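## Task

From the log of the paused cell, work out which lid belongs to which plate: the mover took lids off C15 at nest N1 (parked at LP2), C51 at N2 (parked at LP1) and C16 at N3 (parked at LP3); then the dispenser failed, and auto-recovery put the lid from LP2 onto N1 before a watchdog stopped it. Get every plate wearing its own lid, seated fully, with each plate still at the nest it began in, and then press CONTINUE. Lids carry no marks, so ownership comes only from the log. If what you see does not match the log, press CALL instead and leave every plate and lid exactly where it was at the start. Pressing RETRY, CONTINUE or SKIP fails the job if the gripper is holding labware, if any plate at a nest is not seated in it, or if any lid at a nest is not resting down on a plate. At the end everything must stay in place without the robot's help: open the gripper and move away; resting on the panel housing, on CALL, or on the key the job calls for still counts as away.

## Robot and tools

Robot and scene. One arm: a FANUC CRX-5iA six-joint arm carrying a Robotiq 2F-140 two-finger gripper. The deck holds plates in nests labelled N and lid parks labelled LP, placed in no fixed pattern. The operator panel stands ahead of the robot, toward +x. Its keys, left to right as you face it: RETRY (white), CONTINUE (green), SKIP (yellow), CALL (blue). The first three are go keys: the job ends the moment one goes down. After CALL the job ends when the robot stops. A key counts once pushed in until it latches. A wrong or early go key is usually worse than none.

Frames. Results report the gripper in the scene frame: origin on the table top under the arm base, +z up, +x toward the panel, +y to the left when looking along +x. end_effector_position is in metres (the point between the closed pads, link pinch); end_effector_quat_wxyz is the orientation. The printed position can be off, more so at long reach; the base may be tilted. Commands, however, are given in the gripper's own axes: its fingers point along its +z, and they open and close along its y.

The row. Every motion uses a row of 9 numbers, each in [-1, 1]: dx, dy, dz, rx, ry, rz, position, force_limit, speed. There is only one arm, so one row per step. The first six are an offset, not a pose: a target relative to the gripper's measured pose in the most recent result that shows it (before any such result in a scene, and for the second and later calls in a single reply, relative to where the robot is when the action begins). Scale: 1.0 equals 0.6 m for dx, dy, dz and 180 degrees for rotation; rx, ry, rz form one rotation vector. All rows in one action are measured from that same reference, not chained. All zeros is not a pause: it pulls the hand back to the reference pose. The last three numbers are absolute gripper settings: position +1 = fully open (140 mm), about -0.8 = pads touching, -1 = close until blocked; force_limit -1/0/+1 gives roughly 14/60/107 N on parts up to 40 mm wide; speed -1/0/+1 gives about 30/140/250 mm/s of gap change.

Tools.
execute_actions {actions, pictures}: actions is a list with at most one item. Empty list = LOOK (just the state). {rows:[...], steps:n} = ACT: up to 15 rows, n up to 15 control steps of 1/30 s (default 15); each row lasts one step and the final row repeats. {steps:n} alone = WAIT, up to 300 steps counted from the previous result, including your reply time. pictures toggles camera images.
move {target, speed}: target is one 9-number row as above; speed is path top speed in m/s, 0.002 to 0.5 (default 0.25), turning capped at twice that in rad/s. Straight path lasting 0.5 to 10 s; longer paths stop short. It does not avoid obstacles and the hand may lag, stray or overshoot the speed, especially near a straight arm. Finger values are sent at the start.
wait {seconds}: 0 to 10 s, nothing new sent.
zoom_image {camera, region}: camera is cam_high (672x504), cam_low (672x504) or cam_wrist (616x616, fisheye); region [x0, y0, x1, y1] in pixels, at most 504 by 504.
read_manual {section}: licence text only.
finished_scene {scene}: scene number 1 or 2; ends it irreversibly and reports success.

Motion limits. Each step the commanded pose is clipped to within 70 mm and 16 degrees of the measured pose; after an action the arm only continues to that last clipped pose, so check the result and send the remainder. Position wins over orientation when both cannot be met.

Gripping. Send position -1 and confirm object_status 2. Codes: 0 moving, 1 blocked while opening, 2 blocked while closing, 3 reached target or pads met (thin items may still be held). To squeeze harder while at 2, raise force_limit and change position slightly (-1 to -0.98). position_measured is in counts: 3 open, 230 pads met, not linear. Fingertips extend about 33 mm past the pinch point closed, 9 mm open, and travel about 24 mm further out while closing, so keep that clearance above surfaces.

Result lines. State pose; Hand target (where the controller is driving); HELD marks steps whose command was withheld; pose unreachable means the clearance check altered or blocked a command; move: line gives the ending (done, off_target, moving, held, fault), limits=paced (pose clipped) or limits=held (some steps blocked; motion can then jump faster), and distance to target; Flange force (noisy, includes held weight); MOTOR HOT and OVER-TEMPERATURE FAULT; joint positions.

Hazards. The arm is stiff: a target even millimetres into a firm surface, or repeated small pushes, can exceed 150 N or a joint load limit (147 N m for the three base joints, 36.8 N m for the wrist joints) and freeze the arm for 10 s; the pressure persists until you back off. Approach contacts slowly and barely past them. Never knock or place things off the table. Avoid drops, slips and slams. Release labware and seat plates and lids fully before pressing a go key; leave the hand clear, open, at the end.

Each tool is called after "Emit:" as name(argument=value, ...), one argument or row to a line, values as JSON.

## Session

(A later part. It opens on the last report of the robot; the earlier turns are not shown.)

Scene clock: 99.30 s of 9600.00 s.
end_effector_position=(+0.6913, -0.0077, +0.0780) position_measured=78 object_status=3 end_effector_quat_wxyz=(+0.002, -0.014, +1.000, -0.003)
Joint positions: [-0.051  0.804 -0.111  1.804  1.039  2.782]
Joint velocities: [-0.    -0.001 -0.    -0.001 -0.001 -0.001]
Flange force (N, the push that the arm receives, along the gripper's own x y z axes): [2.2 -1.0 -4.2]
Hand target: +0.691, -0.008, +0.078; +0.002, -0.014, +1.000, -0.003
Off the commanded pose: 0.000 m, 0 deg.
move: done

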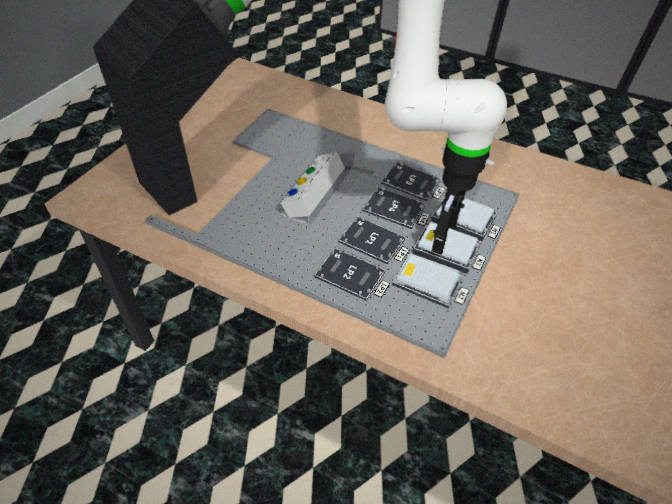

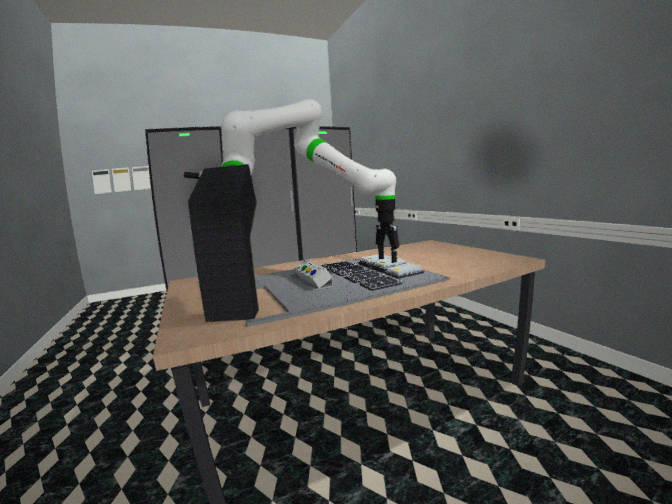

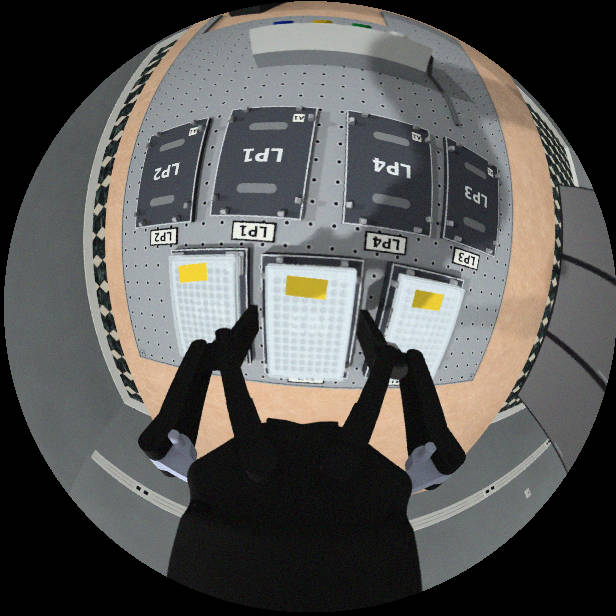

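Seated. Same for N2.

Emit:
move(
  target=[0,0,-0.03,0,0,0,0.4,-0.7,0],
  speed=0.05,
)

Emit:
move(
  target=[0.016,-0.2005,0,0,0,0.0045,0.4,-0.7,0],
  speed=0.1,
)

Emit:
move(
  target=[0,0,0.049,0,0,0,0.4,-0.7,0],
  speed=0.04,
)

Emit:
move(
  target=[0,0,0,0,0,0,-1,-0.7,-0.8],
)

Emit:
move(
  target=[-0.003,0,-0.001,0,0,0,-1,-0.7,-0.8],
  speed=0.004,
)

Emit:
move(
  target=[0,0,0,0,0,0,0.4,-0.7,-0.8],
)

Emit:
zoom_image(
  camera="cam_high",
  region=[380, 220, 480, 320],
)

Emit:
zoom_image(
  camera="cam_wrist",
  region=[235, 245, 385, 395],
)

Scene clock: 103.13 s of 9600.00 s.
end_effector_position=(+0.6912, -0.0077, +0.0960) position_measured=78 object_status=3 end_effector_quat_wxyz=(+0.002, -0.014, +1.000, -0.003)
Joint positions: [-0.079  0.784 -0.12   1.83   1.058  2.774]
Joint velocities: [-0.    -0.001  0.     0.    -0.     0.   ]
Flange force (N, the push that the arm receives, along the gripper's own x y z axes): [3.8 -1.2 -4.7]
Hand target: +0.691, -0.008, +0.096; +0.002, -0.014, +1.000, -0.003
Off the commanded pose: 0.000 m, 0 deg.
After step 90, 0.10 s passed at rest.
move: done

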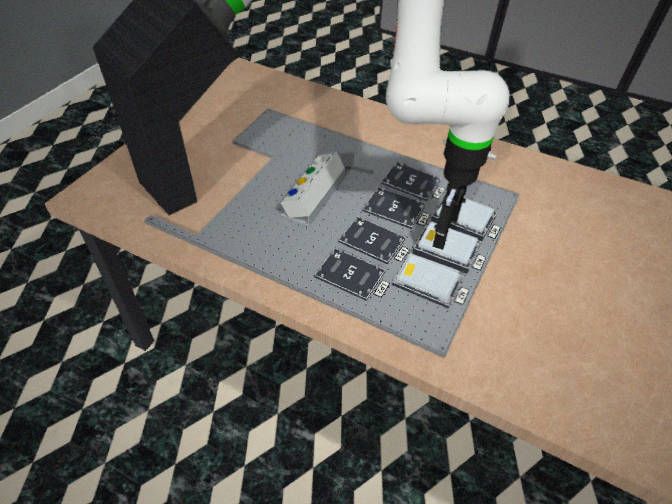

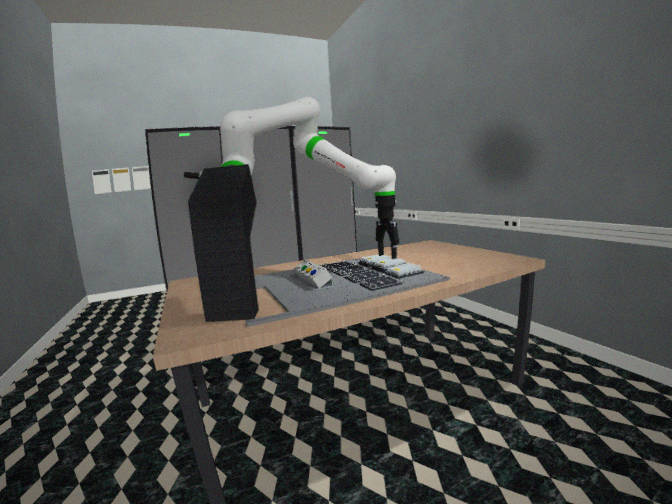

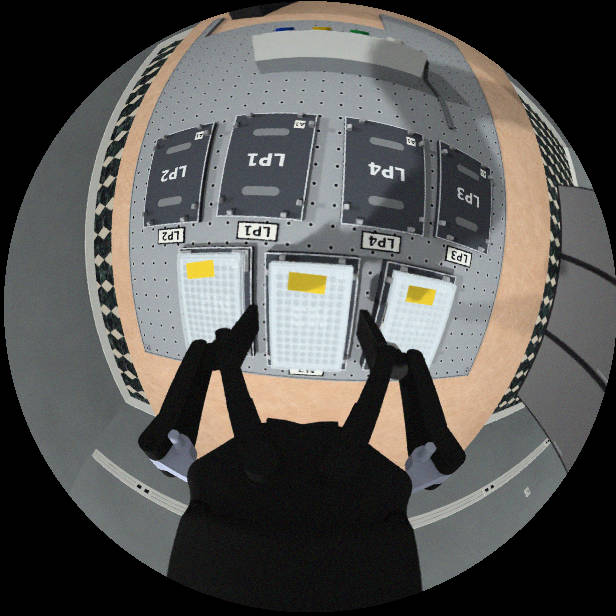

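Scene clock: 104.67 s of 9600.00 s.
end_effector_position=(+0.6852, -0.1283, +0.0962) position_measured=78 object_status=3 end_effector_quat_wxyz=(+0.002, -0.007, +1.000, -0.003)
Joint positions: [-0.179  0.994  0.005  1.859  1.091  2.871]
Joint velocities: [-0.     0.002  0.     0.     0.    -0.001]
Flange force (N, the push that the arm receives, along the gripper's own x y z axes): [3.6 -1.5 -4.5]
Hand target: +0.685, -0.128, +0.096; +0.002, -0.007, +1.000, -0.003
Off the commanded pose: 0.000 m, 0 deg.
move: done

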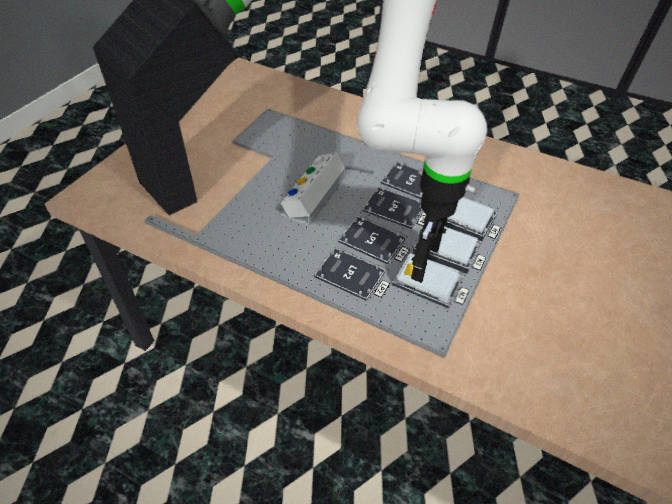

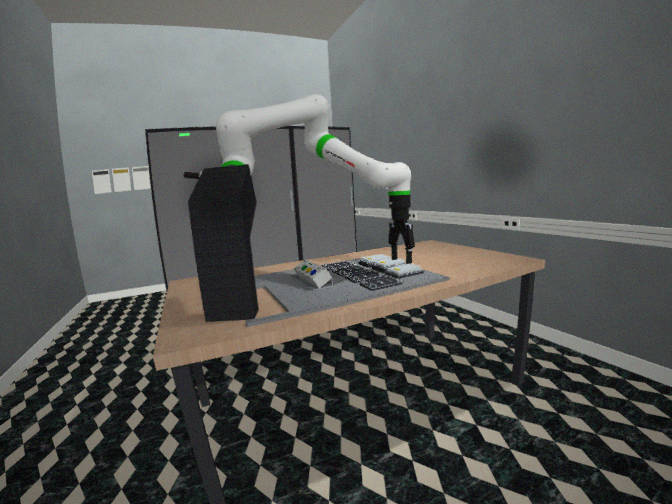

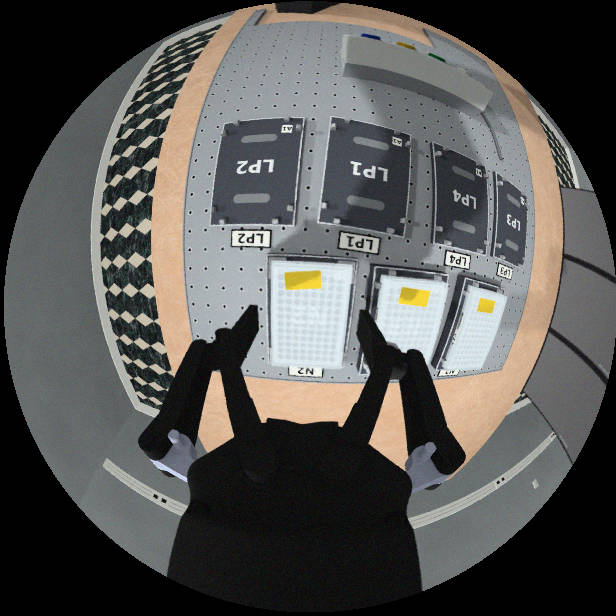

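Scene clock: 105.67 s of 9600.00 s.
end_effector_position=(+0.6854, -0.1284, +0.0669) position_measured=78 object_status=3 end_effector_quat_wxyz=(+0.002, -0.007, +1.000, -0.003)
Joint positions: [-0.135  1.025  0.02   1.817  1.064  2.881]
Joint velocities: [ 0.001  0.001 -0.     0.001 -0.    -0.   ]
Flange force (N, the push that the arm receives, along the gripper's own x y z axes): [1.0 -1.1 -3.8]
Hand target: +0.685, -0.128, +0.067; +0.002, -0.007, +1.000, -0.003
Off the commanded pose: 0.000 m, 0 deg.
move: done

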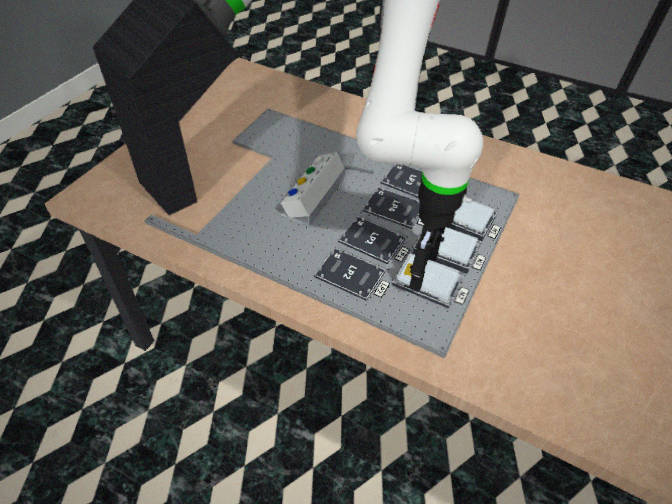

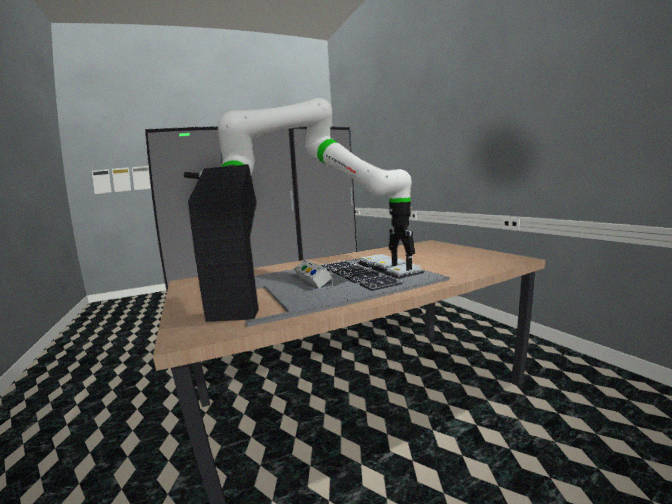

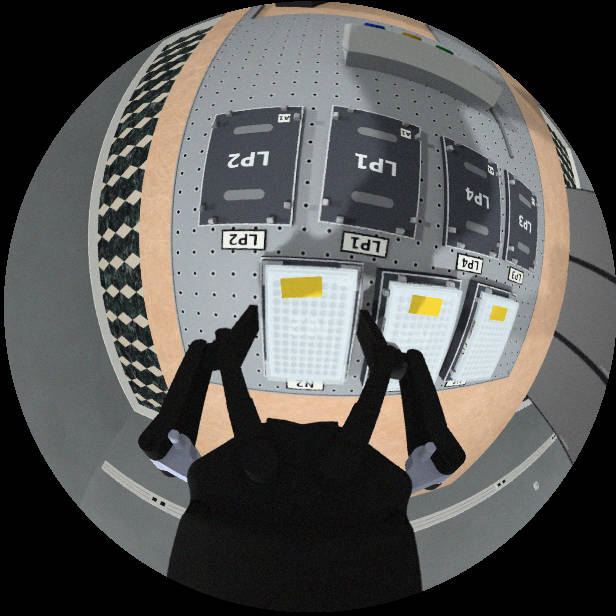

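Scene clock: 106.17 s of 9600.00 s.
end_effector_position=(+0.6854, -0.1284, +0.0669) position_measured=102 object_status=0 end_effector_quat_wxyz=(+0.002, -0.007, +1.000, -0.003)
Joint positions: [-0.135  1.025  0.02   1.817  1.064  2.881]
Joint velocities: [-0.    -0.    -0.    -0.001 -0.     0.   ]
Flange force (N, the push that the arm receives, along the gripper's own x y z axes): [4.0 -0.8 -10.5]
Hand target: +0.685, -0.128, +0.067; +0.002, -0.007, +1.000, -0.003
Off the commanded pose: 0.000 m, 0 deg.
move: done

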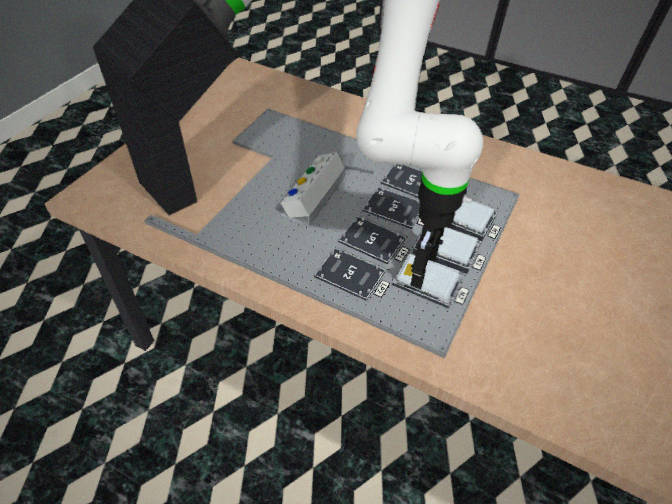

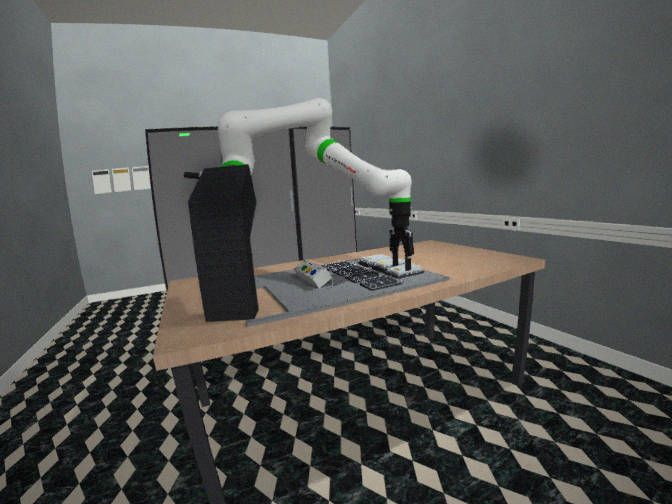

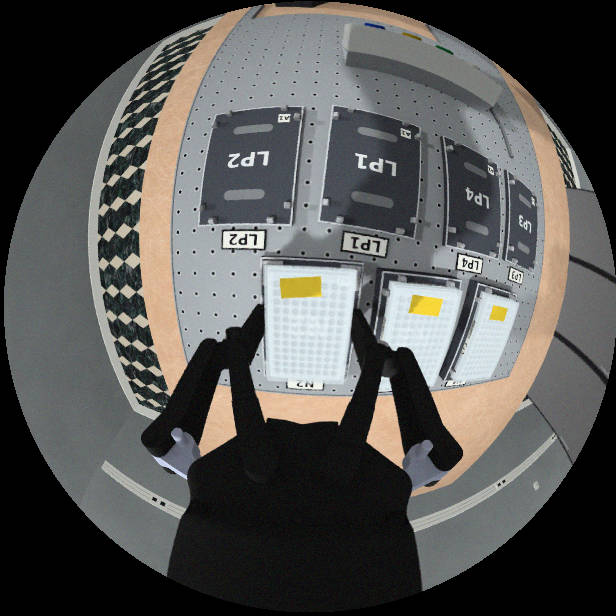

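Scene clock: 106.87 s of 9600.00 s.
end_effector_position=(+0.6872, -0.1283, +0.0675) position_measured=102 object_status=2 end_effector_quat_wxyz=(+0.002, -0.007, +1.000, -0.003)
Joint positions: [-0.136  1.027  0.026  1.82   1.066  2.876]
Joint velocities: [-0.    -0.     0.     0.001 -0.    -0.002]
Flange force (N, the push that the arm receives, along the gripper's own x y z axes): [0.5 -1.8 -2.5]
Hand target: +0.687, -0.128, +0.067; +0.002, -0.007, +1.000, -0.003
Off the commanded pose: 0.000 m, 0 deg.
move: done

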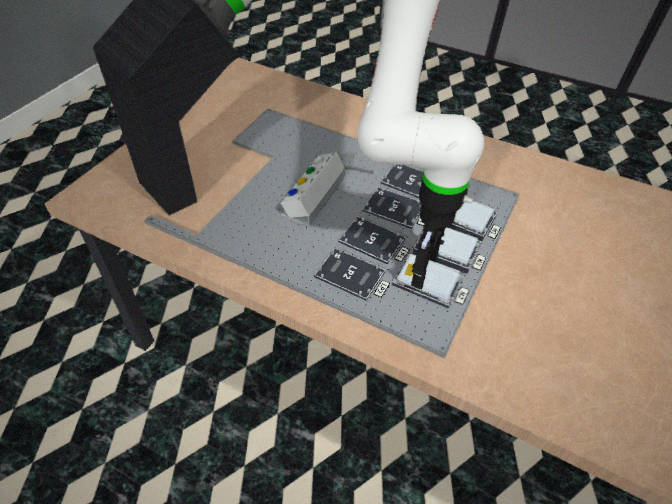

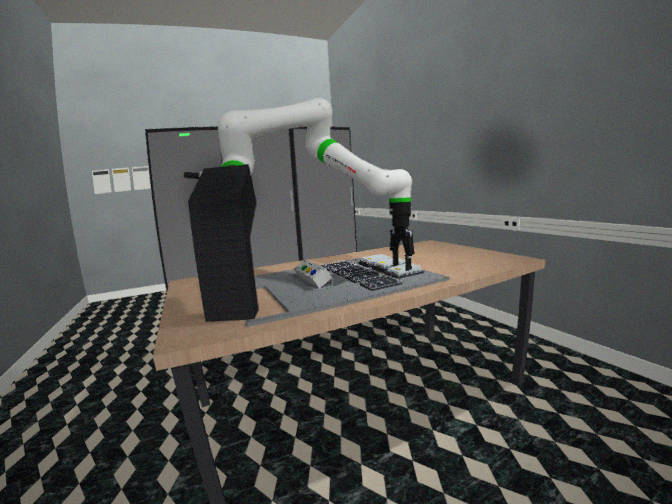

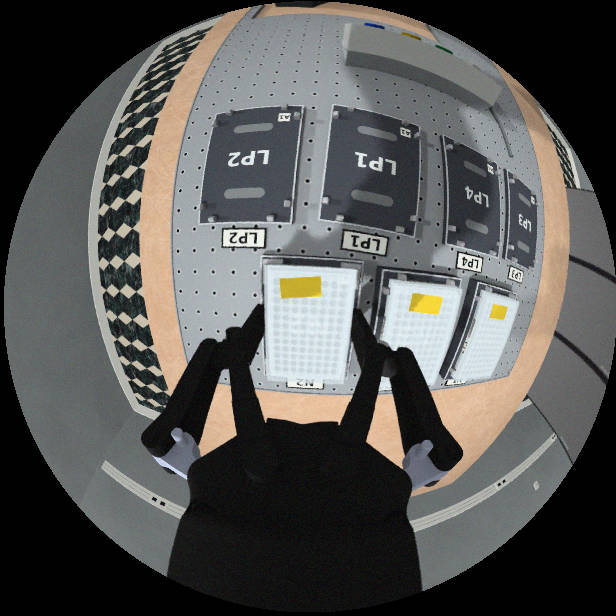

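Scene clock: 107.40 s of 9600.00 s.
end_effector_position=(+0.6872, -0.1283, +0.0675) position_measured=78 object_status=3 end_effector_quat_wxyz=(+0.002, -0.007, +1.000, -0.003)
Joint positions: [-0.136  1.027  0.026  1.82   1.066  2.876]
Joint velocities: [-0.    -0.    -0.    -0.    -0.    -0.001]
Flange force (N, the push that the arm receives, along the gripper's own x y z axes): [2.2 -2.3 -3.3]
Hand target: +0.687, -0.128, +0.067; +0.002, -0.007, +1.000, -0.003
Off the commanded pose: 0.000 m, 0 deg.
move: done

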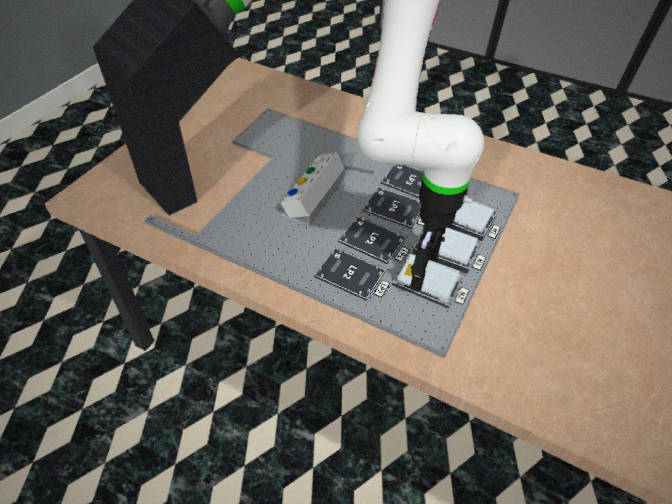

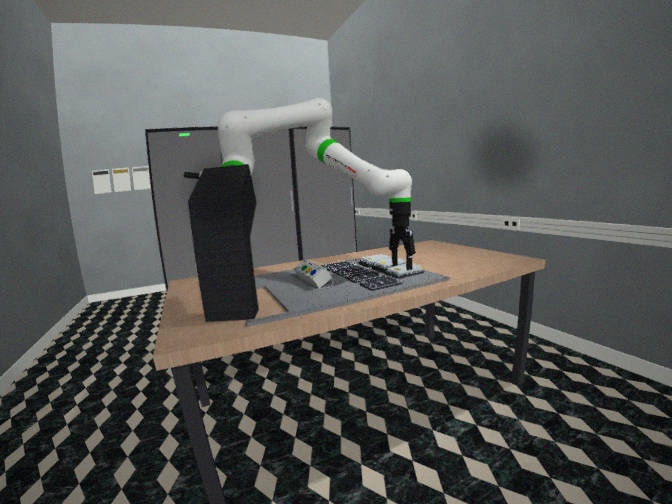

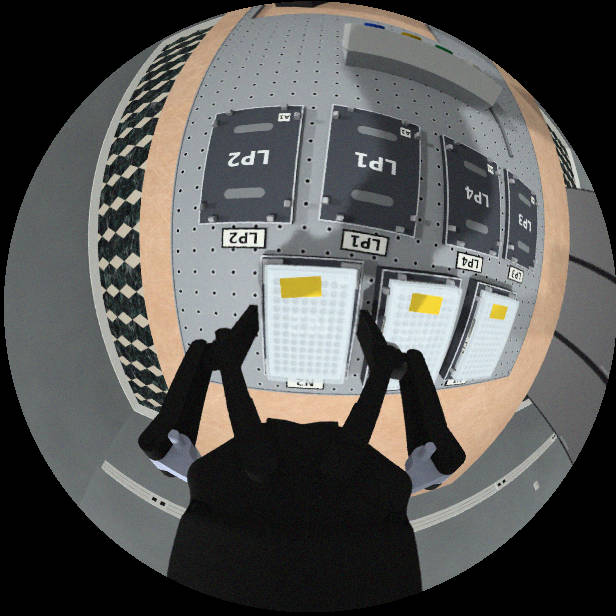

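Region (380, 220, 480, 320) of cam_high's 672x504 image, scaled by 5.040, with more detail than that image has.

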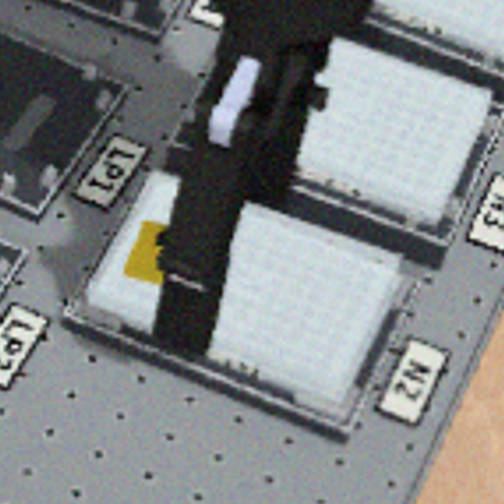

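Region (235, 245, 385, 395) of cam_wrist's 616x616 image, scaled by 3.360, with more detail than that image has.

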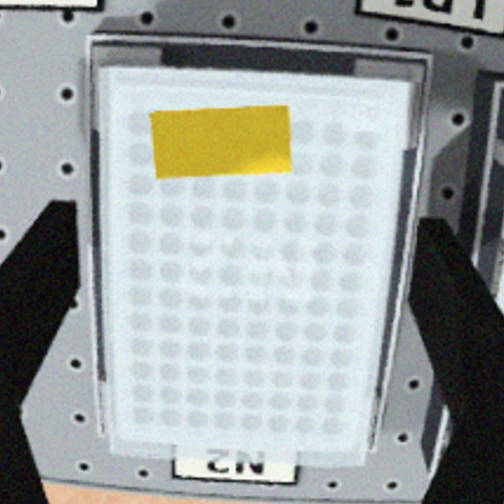

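Still hung; needs a bit more.

Emit:
move(
  target=[0,0.0007,0.001,0,0,0,-1,-0.7,-0.8],
)

Emit:
move(
  target=[-0.0022,0,-0.001,0,0,0,-1,-0.7,-0.8],
  speed=0.004,
)

Emit:
move(
  target=[0,0,0,0,0,0,0.4,-0.7,-0.8],
)

Emit:
zoom_image(
  camera="cam_high",
  region=[380, 220, 480, 320],
)

Emit:
zoom_image(
  camera="cam_wrist",
  region=[235, 245, 385, 395],
)

Scene clock: 110.33 s of 9600.00 s.
end_effector_position=(+0.6872, -0.1280, +0.0669) position_measured=102 object_status=2 end_effector_quat_wxyz=(+0.002, -0.007, +1.000, -0.003)
Joint positions: [-0.135  1.027  0.026  1.819  1.065  2.876]
Joint velocities: [ 0.001 -0.001  0.    -0.001  0.001 -0.001]
Flange force (N, the push that the arm receives, along the gripper's own x y z axes): [10.4 -5.4 -29.8]
Hand target: +0.687, -0.128, +0.067; +0.002, -0.007, +1.000, -0.003
Off the commanded pose: 0.000 m, 0 deg.
move: done

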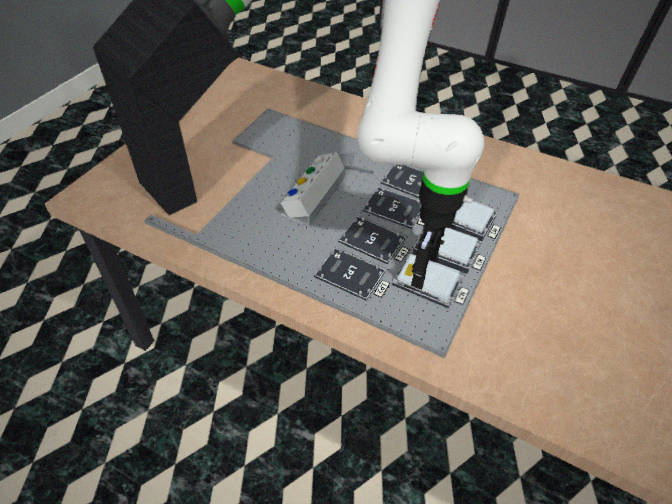

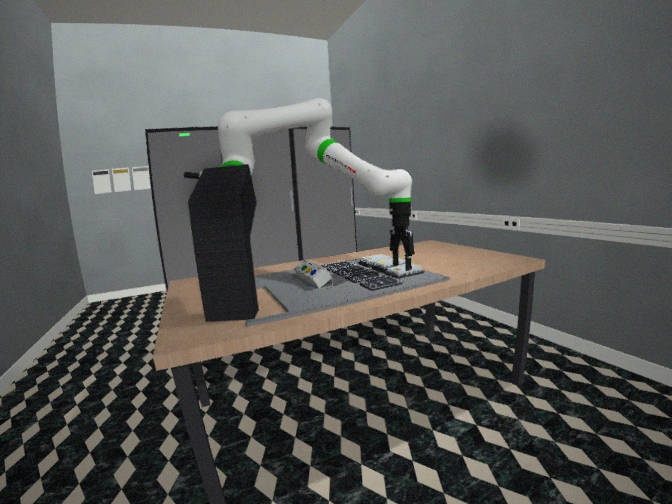

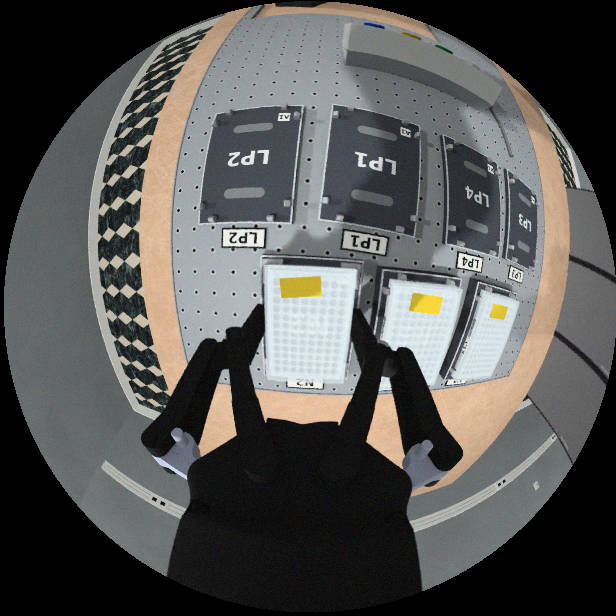

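Scene clock: 111.03 s of 9600.00 s.
end_effector_position=(+0.6885, -0.1279, +0.0675) position_measured=102 object_status=2 end_effector_quat_wxyz=(+0.002, -0.007, +1.000, -0.003)
Joint positions: [-0.136  1.028  0.03   1.822  1.066  2.872]
Joint velocities: [-0.     0.001  0.     0.     0.     0.002]
Flange force (N, the push that the arm receives, along the gripper's own x y z axes): [4.4 -0.9 -5.3]
Hand target: +0.689, -0.128, +0.068; +0.002, -0.007, +1.000, -0.003
Off the commanded pose: 0.000 m, 0 deg.
move: done

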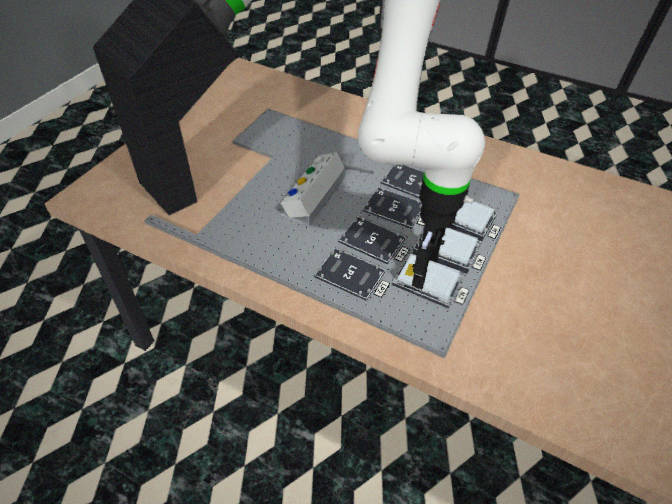

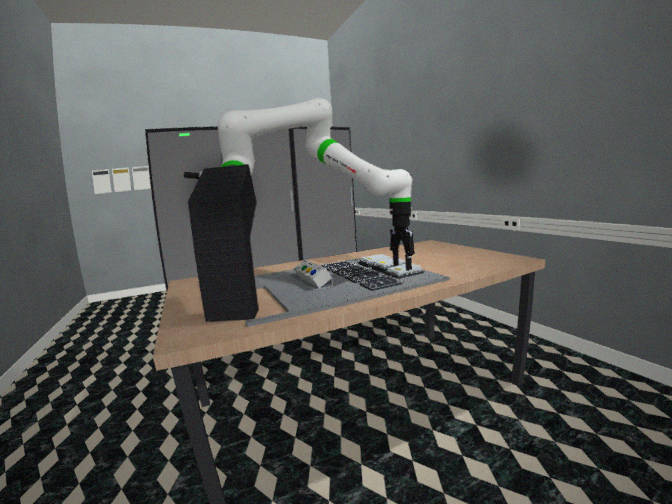

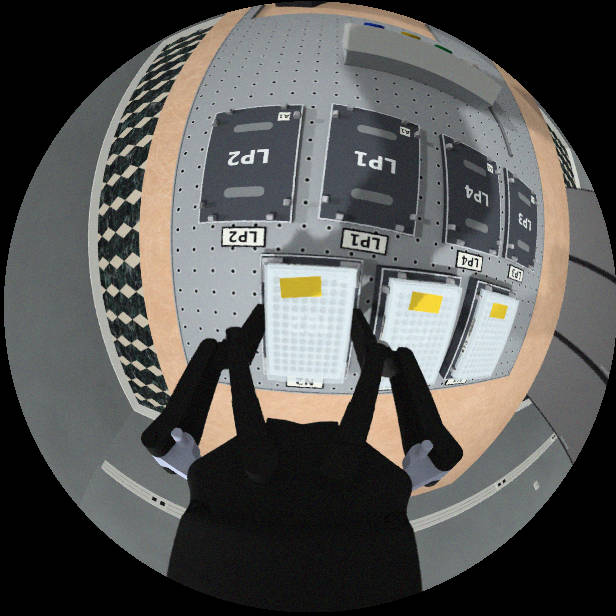

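Scene clock: 111.57 s of 9600.00 s.
end_effector_position=(+0.6885, -0.1279, +0.0675) position_measured=78 object_status=3 end_effector_quat_wxyz=(+0.002, -0.007, +1.000, -0.003)
Joint positions: [-0.136  1.028  0.03   1.822  1.066  2.872]
Joint velocities: [-0.     0.     0.    -0.001  0.    -0.   ]
Flange force (N, the push that the arm receives, along the gripper's own x y z axes): [2.8 -1.9 -2.5]
Hand target: +0.689, -0.128, +0.067; +0.002, -0.007, +1.000, -0.003
Off the commanded pose: 0.000 m, 0 deg.
move: done

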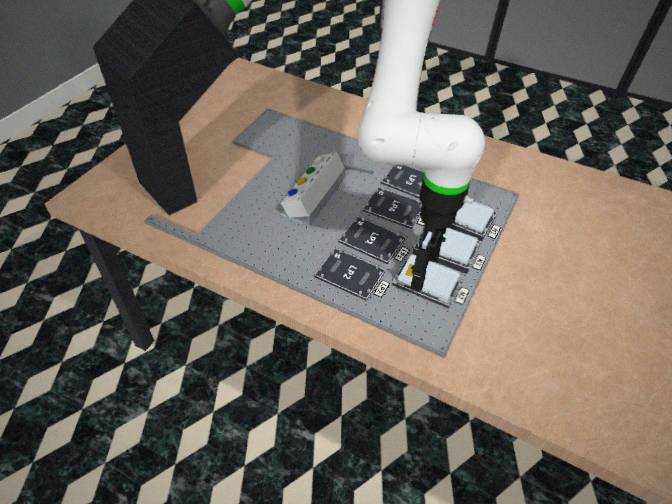

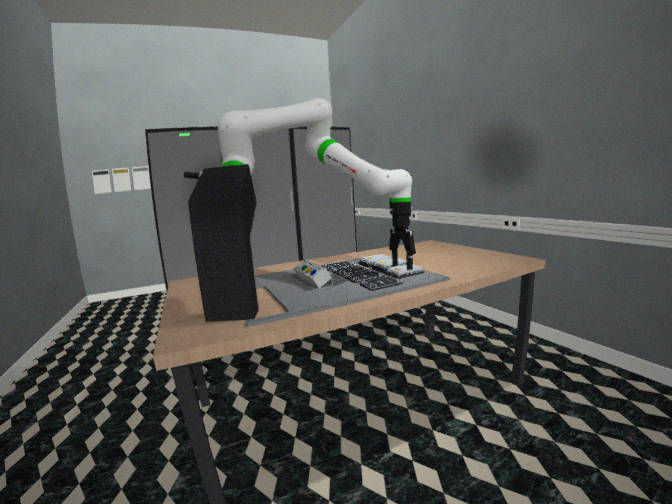

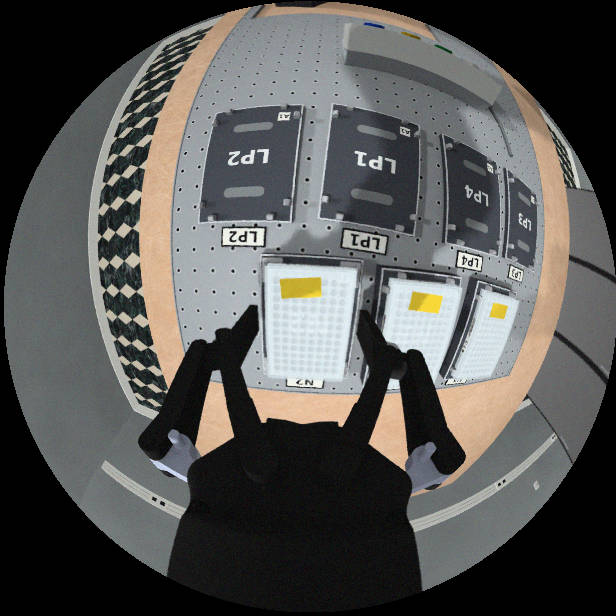

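Region (380, 220, 480, 320) of cam_high's 672x504 image, scaled by 5.040, with more detail than that image has.

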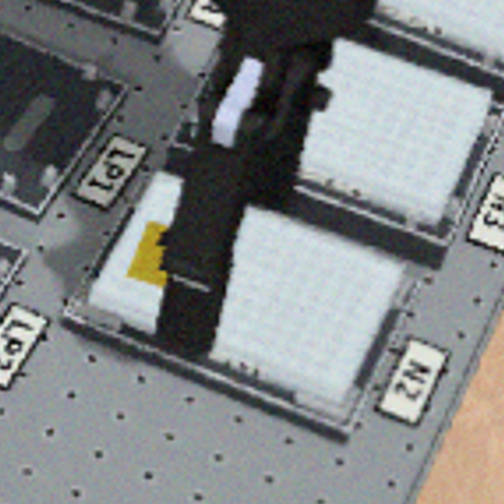

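Region (235, 245, 385, 395) of cam_wrist's 616x616 image, scaled by 3.360, with more detail than that image has.

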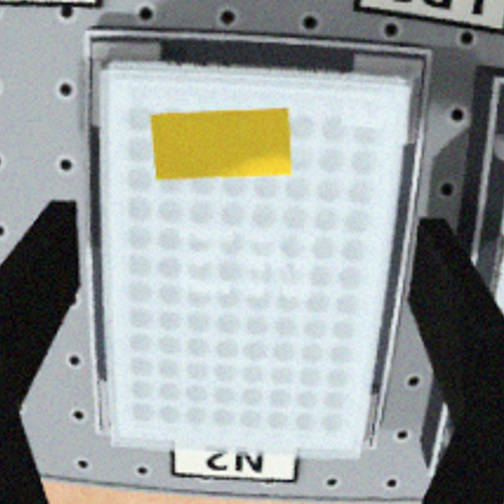

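Emit:
move(
  target=[0,0,-0.14,0,0,0.0045,0.4,-0.7,0],
  speed=0.12,
)

Emit:
move(
  target=[0.694,0.26,0,0,0.09,0,-1,0,0],
  speed=0.2,
)

Emit:
zoom_image(
  camera="cam_high",
  region=[260, 120, 380, 210],
)

Emit:
zoom_image(
  camera="cam_high",
  region=[385, 185, 505, 310],
)

Scene clock: 114.40 s of 9600.00 s.
end_effector_position=(+0.6882, -0.1277, +0.1515) position_measured=78 object_status=3 end_effector_quat_wxyz=(+0.002, +0.000, +1.000, -0.003)
Joint positions: [-0.261  0.946  0.002  1.94   1.15   2.825]
Joint velocities: [-0.001  0.001  0.     0.001  0.001 -0.001]
Flange force (N, the push that the arm receives, along the gripper's own x y z axes): [2.1 -1.1 -3.7]
Hand target: +0.688, -0.128, +0.152; +0.002, +0.000, +1.000, -0.003
Off the commanded pose: 0.000 m, 0 deg.
move: done

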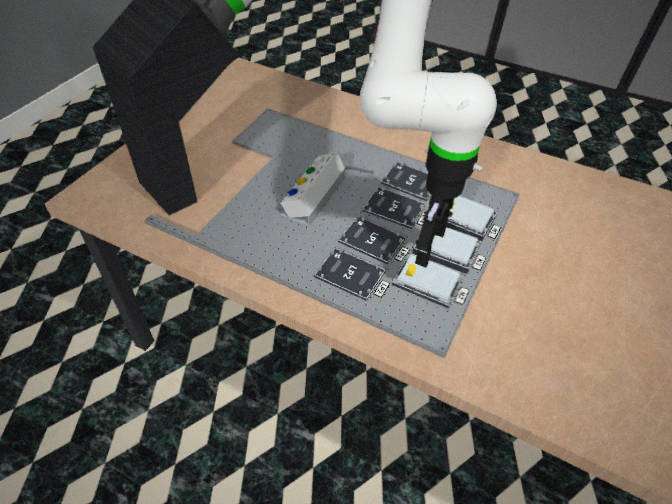

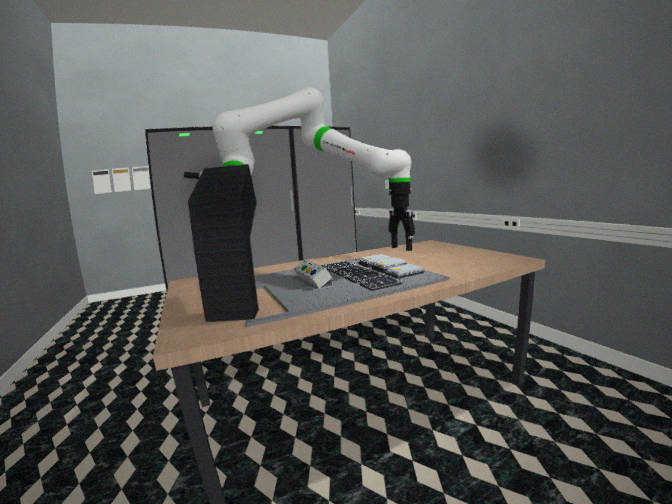

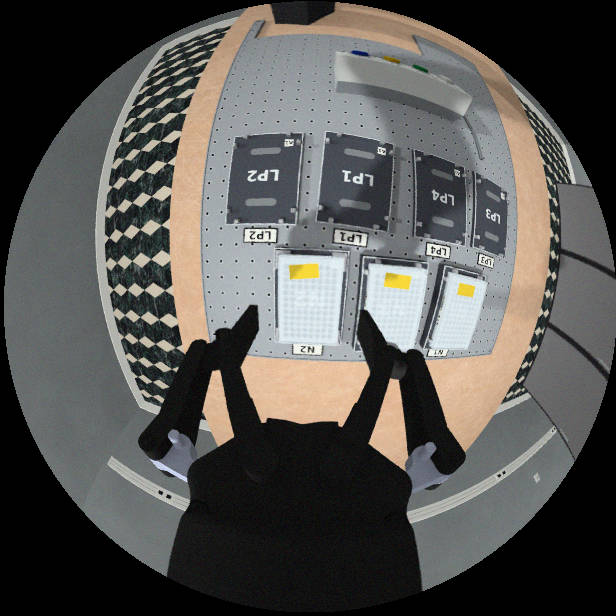

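Scene clock: 117.03 s of 9600.00 s.
end_effector_position=(+0.2710, +0.0269, +0.1496) position_measured=233 object_status=3 end_effector_quat_wxyz=(-0.139, +0.000, +0.990, -0.003)
Joint positions: [-0.25   0.364 -1.044  2.022  0.999  3.158]
Joint velocities: [-0.001 -0.001 -0.001  0.     0.     0.   ]
Flange force (N, the push that the arm receives, along the gripper's own x y z axes): [4.3 -1.4 -4.8]
Hand target: +0.271, +0.027, +0.150; -0.139, +0.000, +0.990, -0.003
Off the commanded pose: 0.002 m, 0 deg.
move: done

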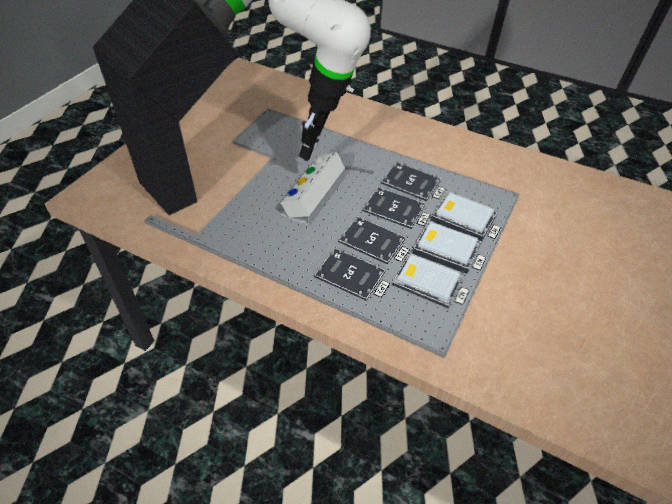

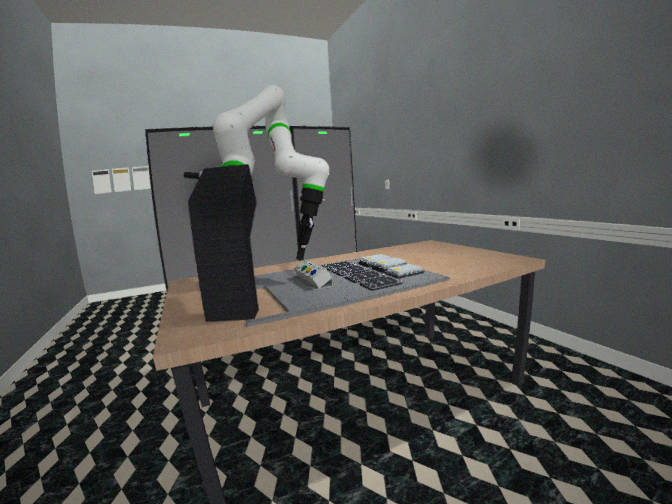

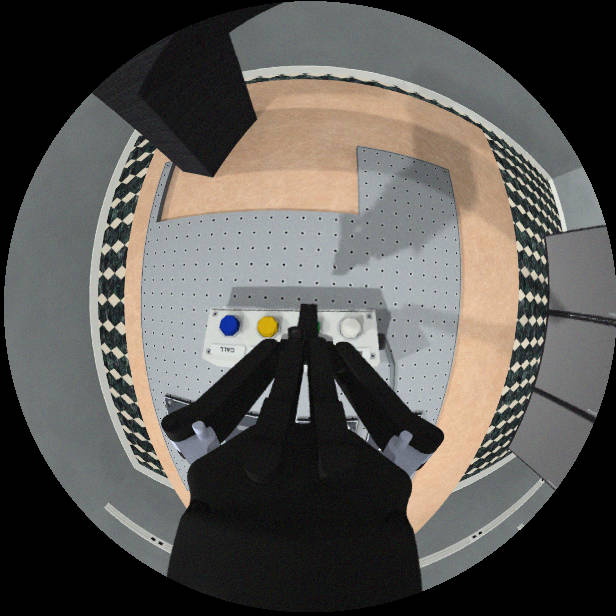

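Region (260, 120, 380, 210) of cam_high's 672x504 image, scaled by 4.200, with more detail than that image has; it fills the top 378 rows of this view, and the rest is white.

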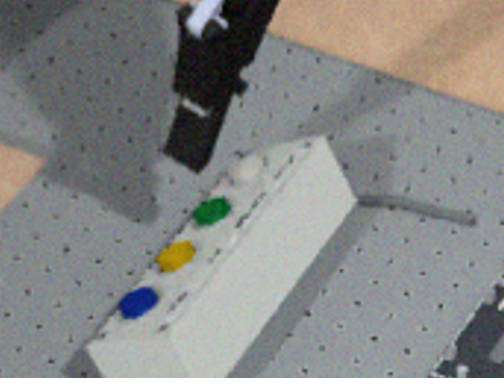

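Region (385, 185, 505, 310) of cam_high's 672x504 image, scaled by 4.032, with more detail than that image has; it fills the left 484 columns of this view, and the rest is white.

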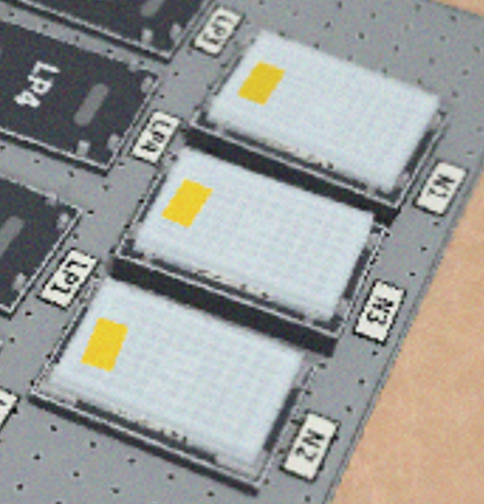

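Emit:
move(
  target=[-0.0185,0.003,0.0467,0,0,0,-1,0,0],
  speed=0.03,
)

Emit:
zoom_image(
  camera="cam_high",
  region=[260, 120, 380, 210],
)

Scene clock: 119.40 s of 9600.00 s.
end_effector_position=(+0.2740, +0.0287, +0.1196) position_measured=233 object_status=3 end_effector_quat_wxyz=(-0.139, +0.000, +0.990, -0.003)
Joint positions: [-0.115  0.412 -1.035  1.869  0.967  3.193]
Joint velocities: [ 0.001 -0.001  0.    -0.001 -0.    -0.002]
Flange force (N, the push that the arm receives, along the gripper's own x y z axes): [4.2 -5.1 -6.7]
Hand target: +0.274, +0.029, +0.120; -0.139, +0.000, +0.990, -0.003
Off the commanded pose: 0.000 m, 0 deg.
move: done

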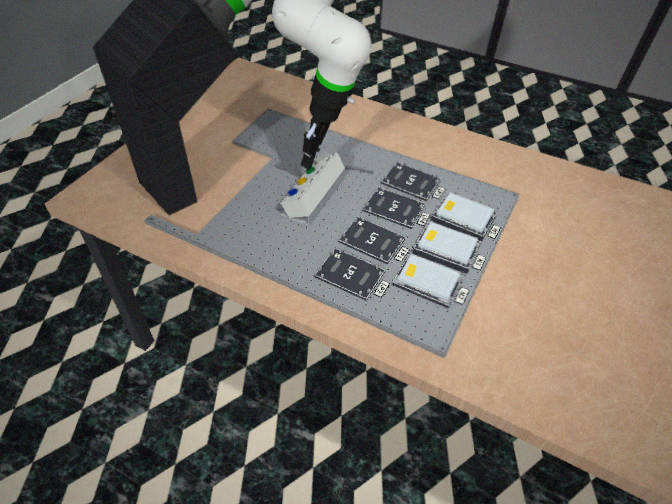

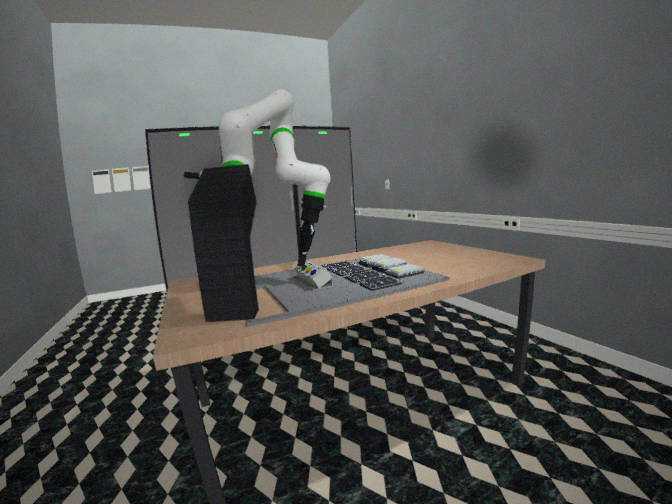

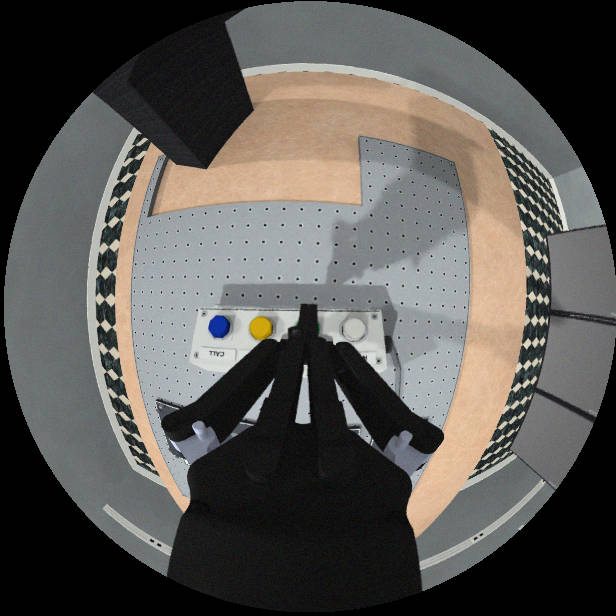

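Region (260, 120, 380, 210) of cam_high's 672x504 image, scaled by 4.200, with more detail than that image has; it fills the top 378 rows of this view, and the rest is white.

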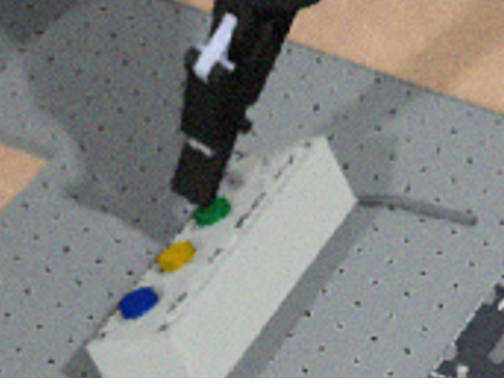

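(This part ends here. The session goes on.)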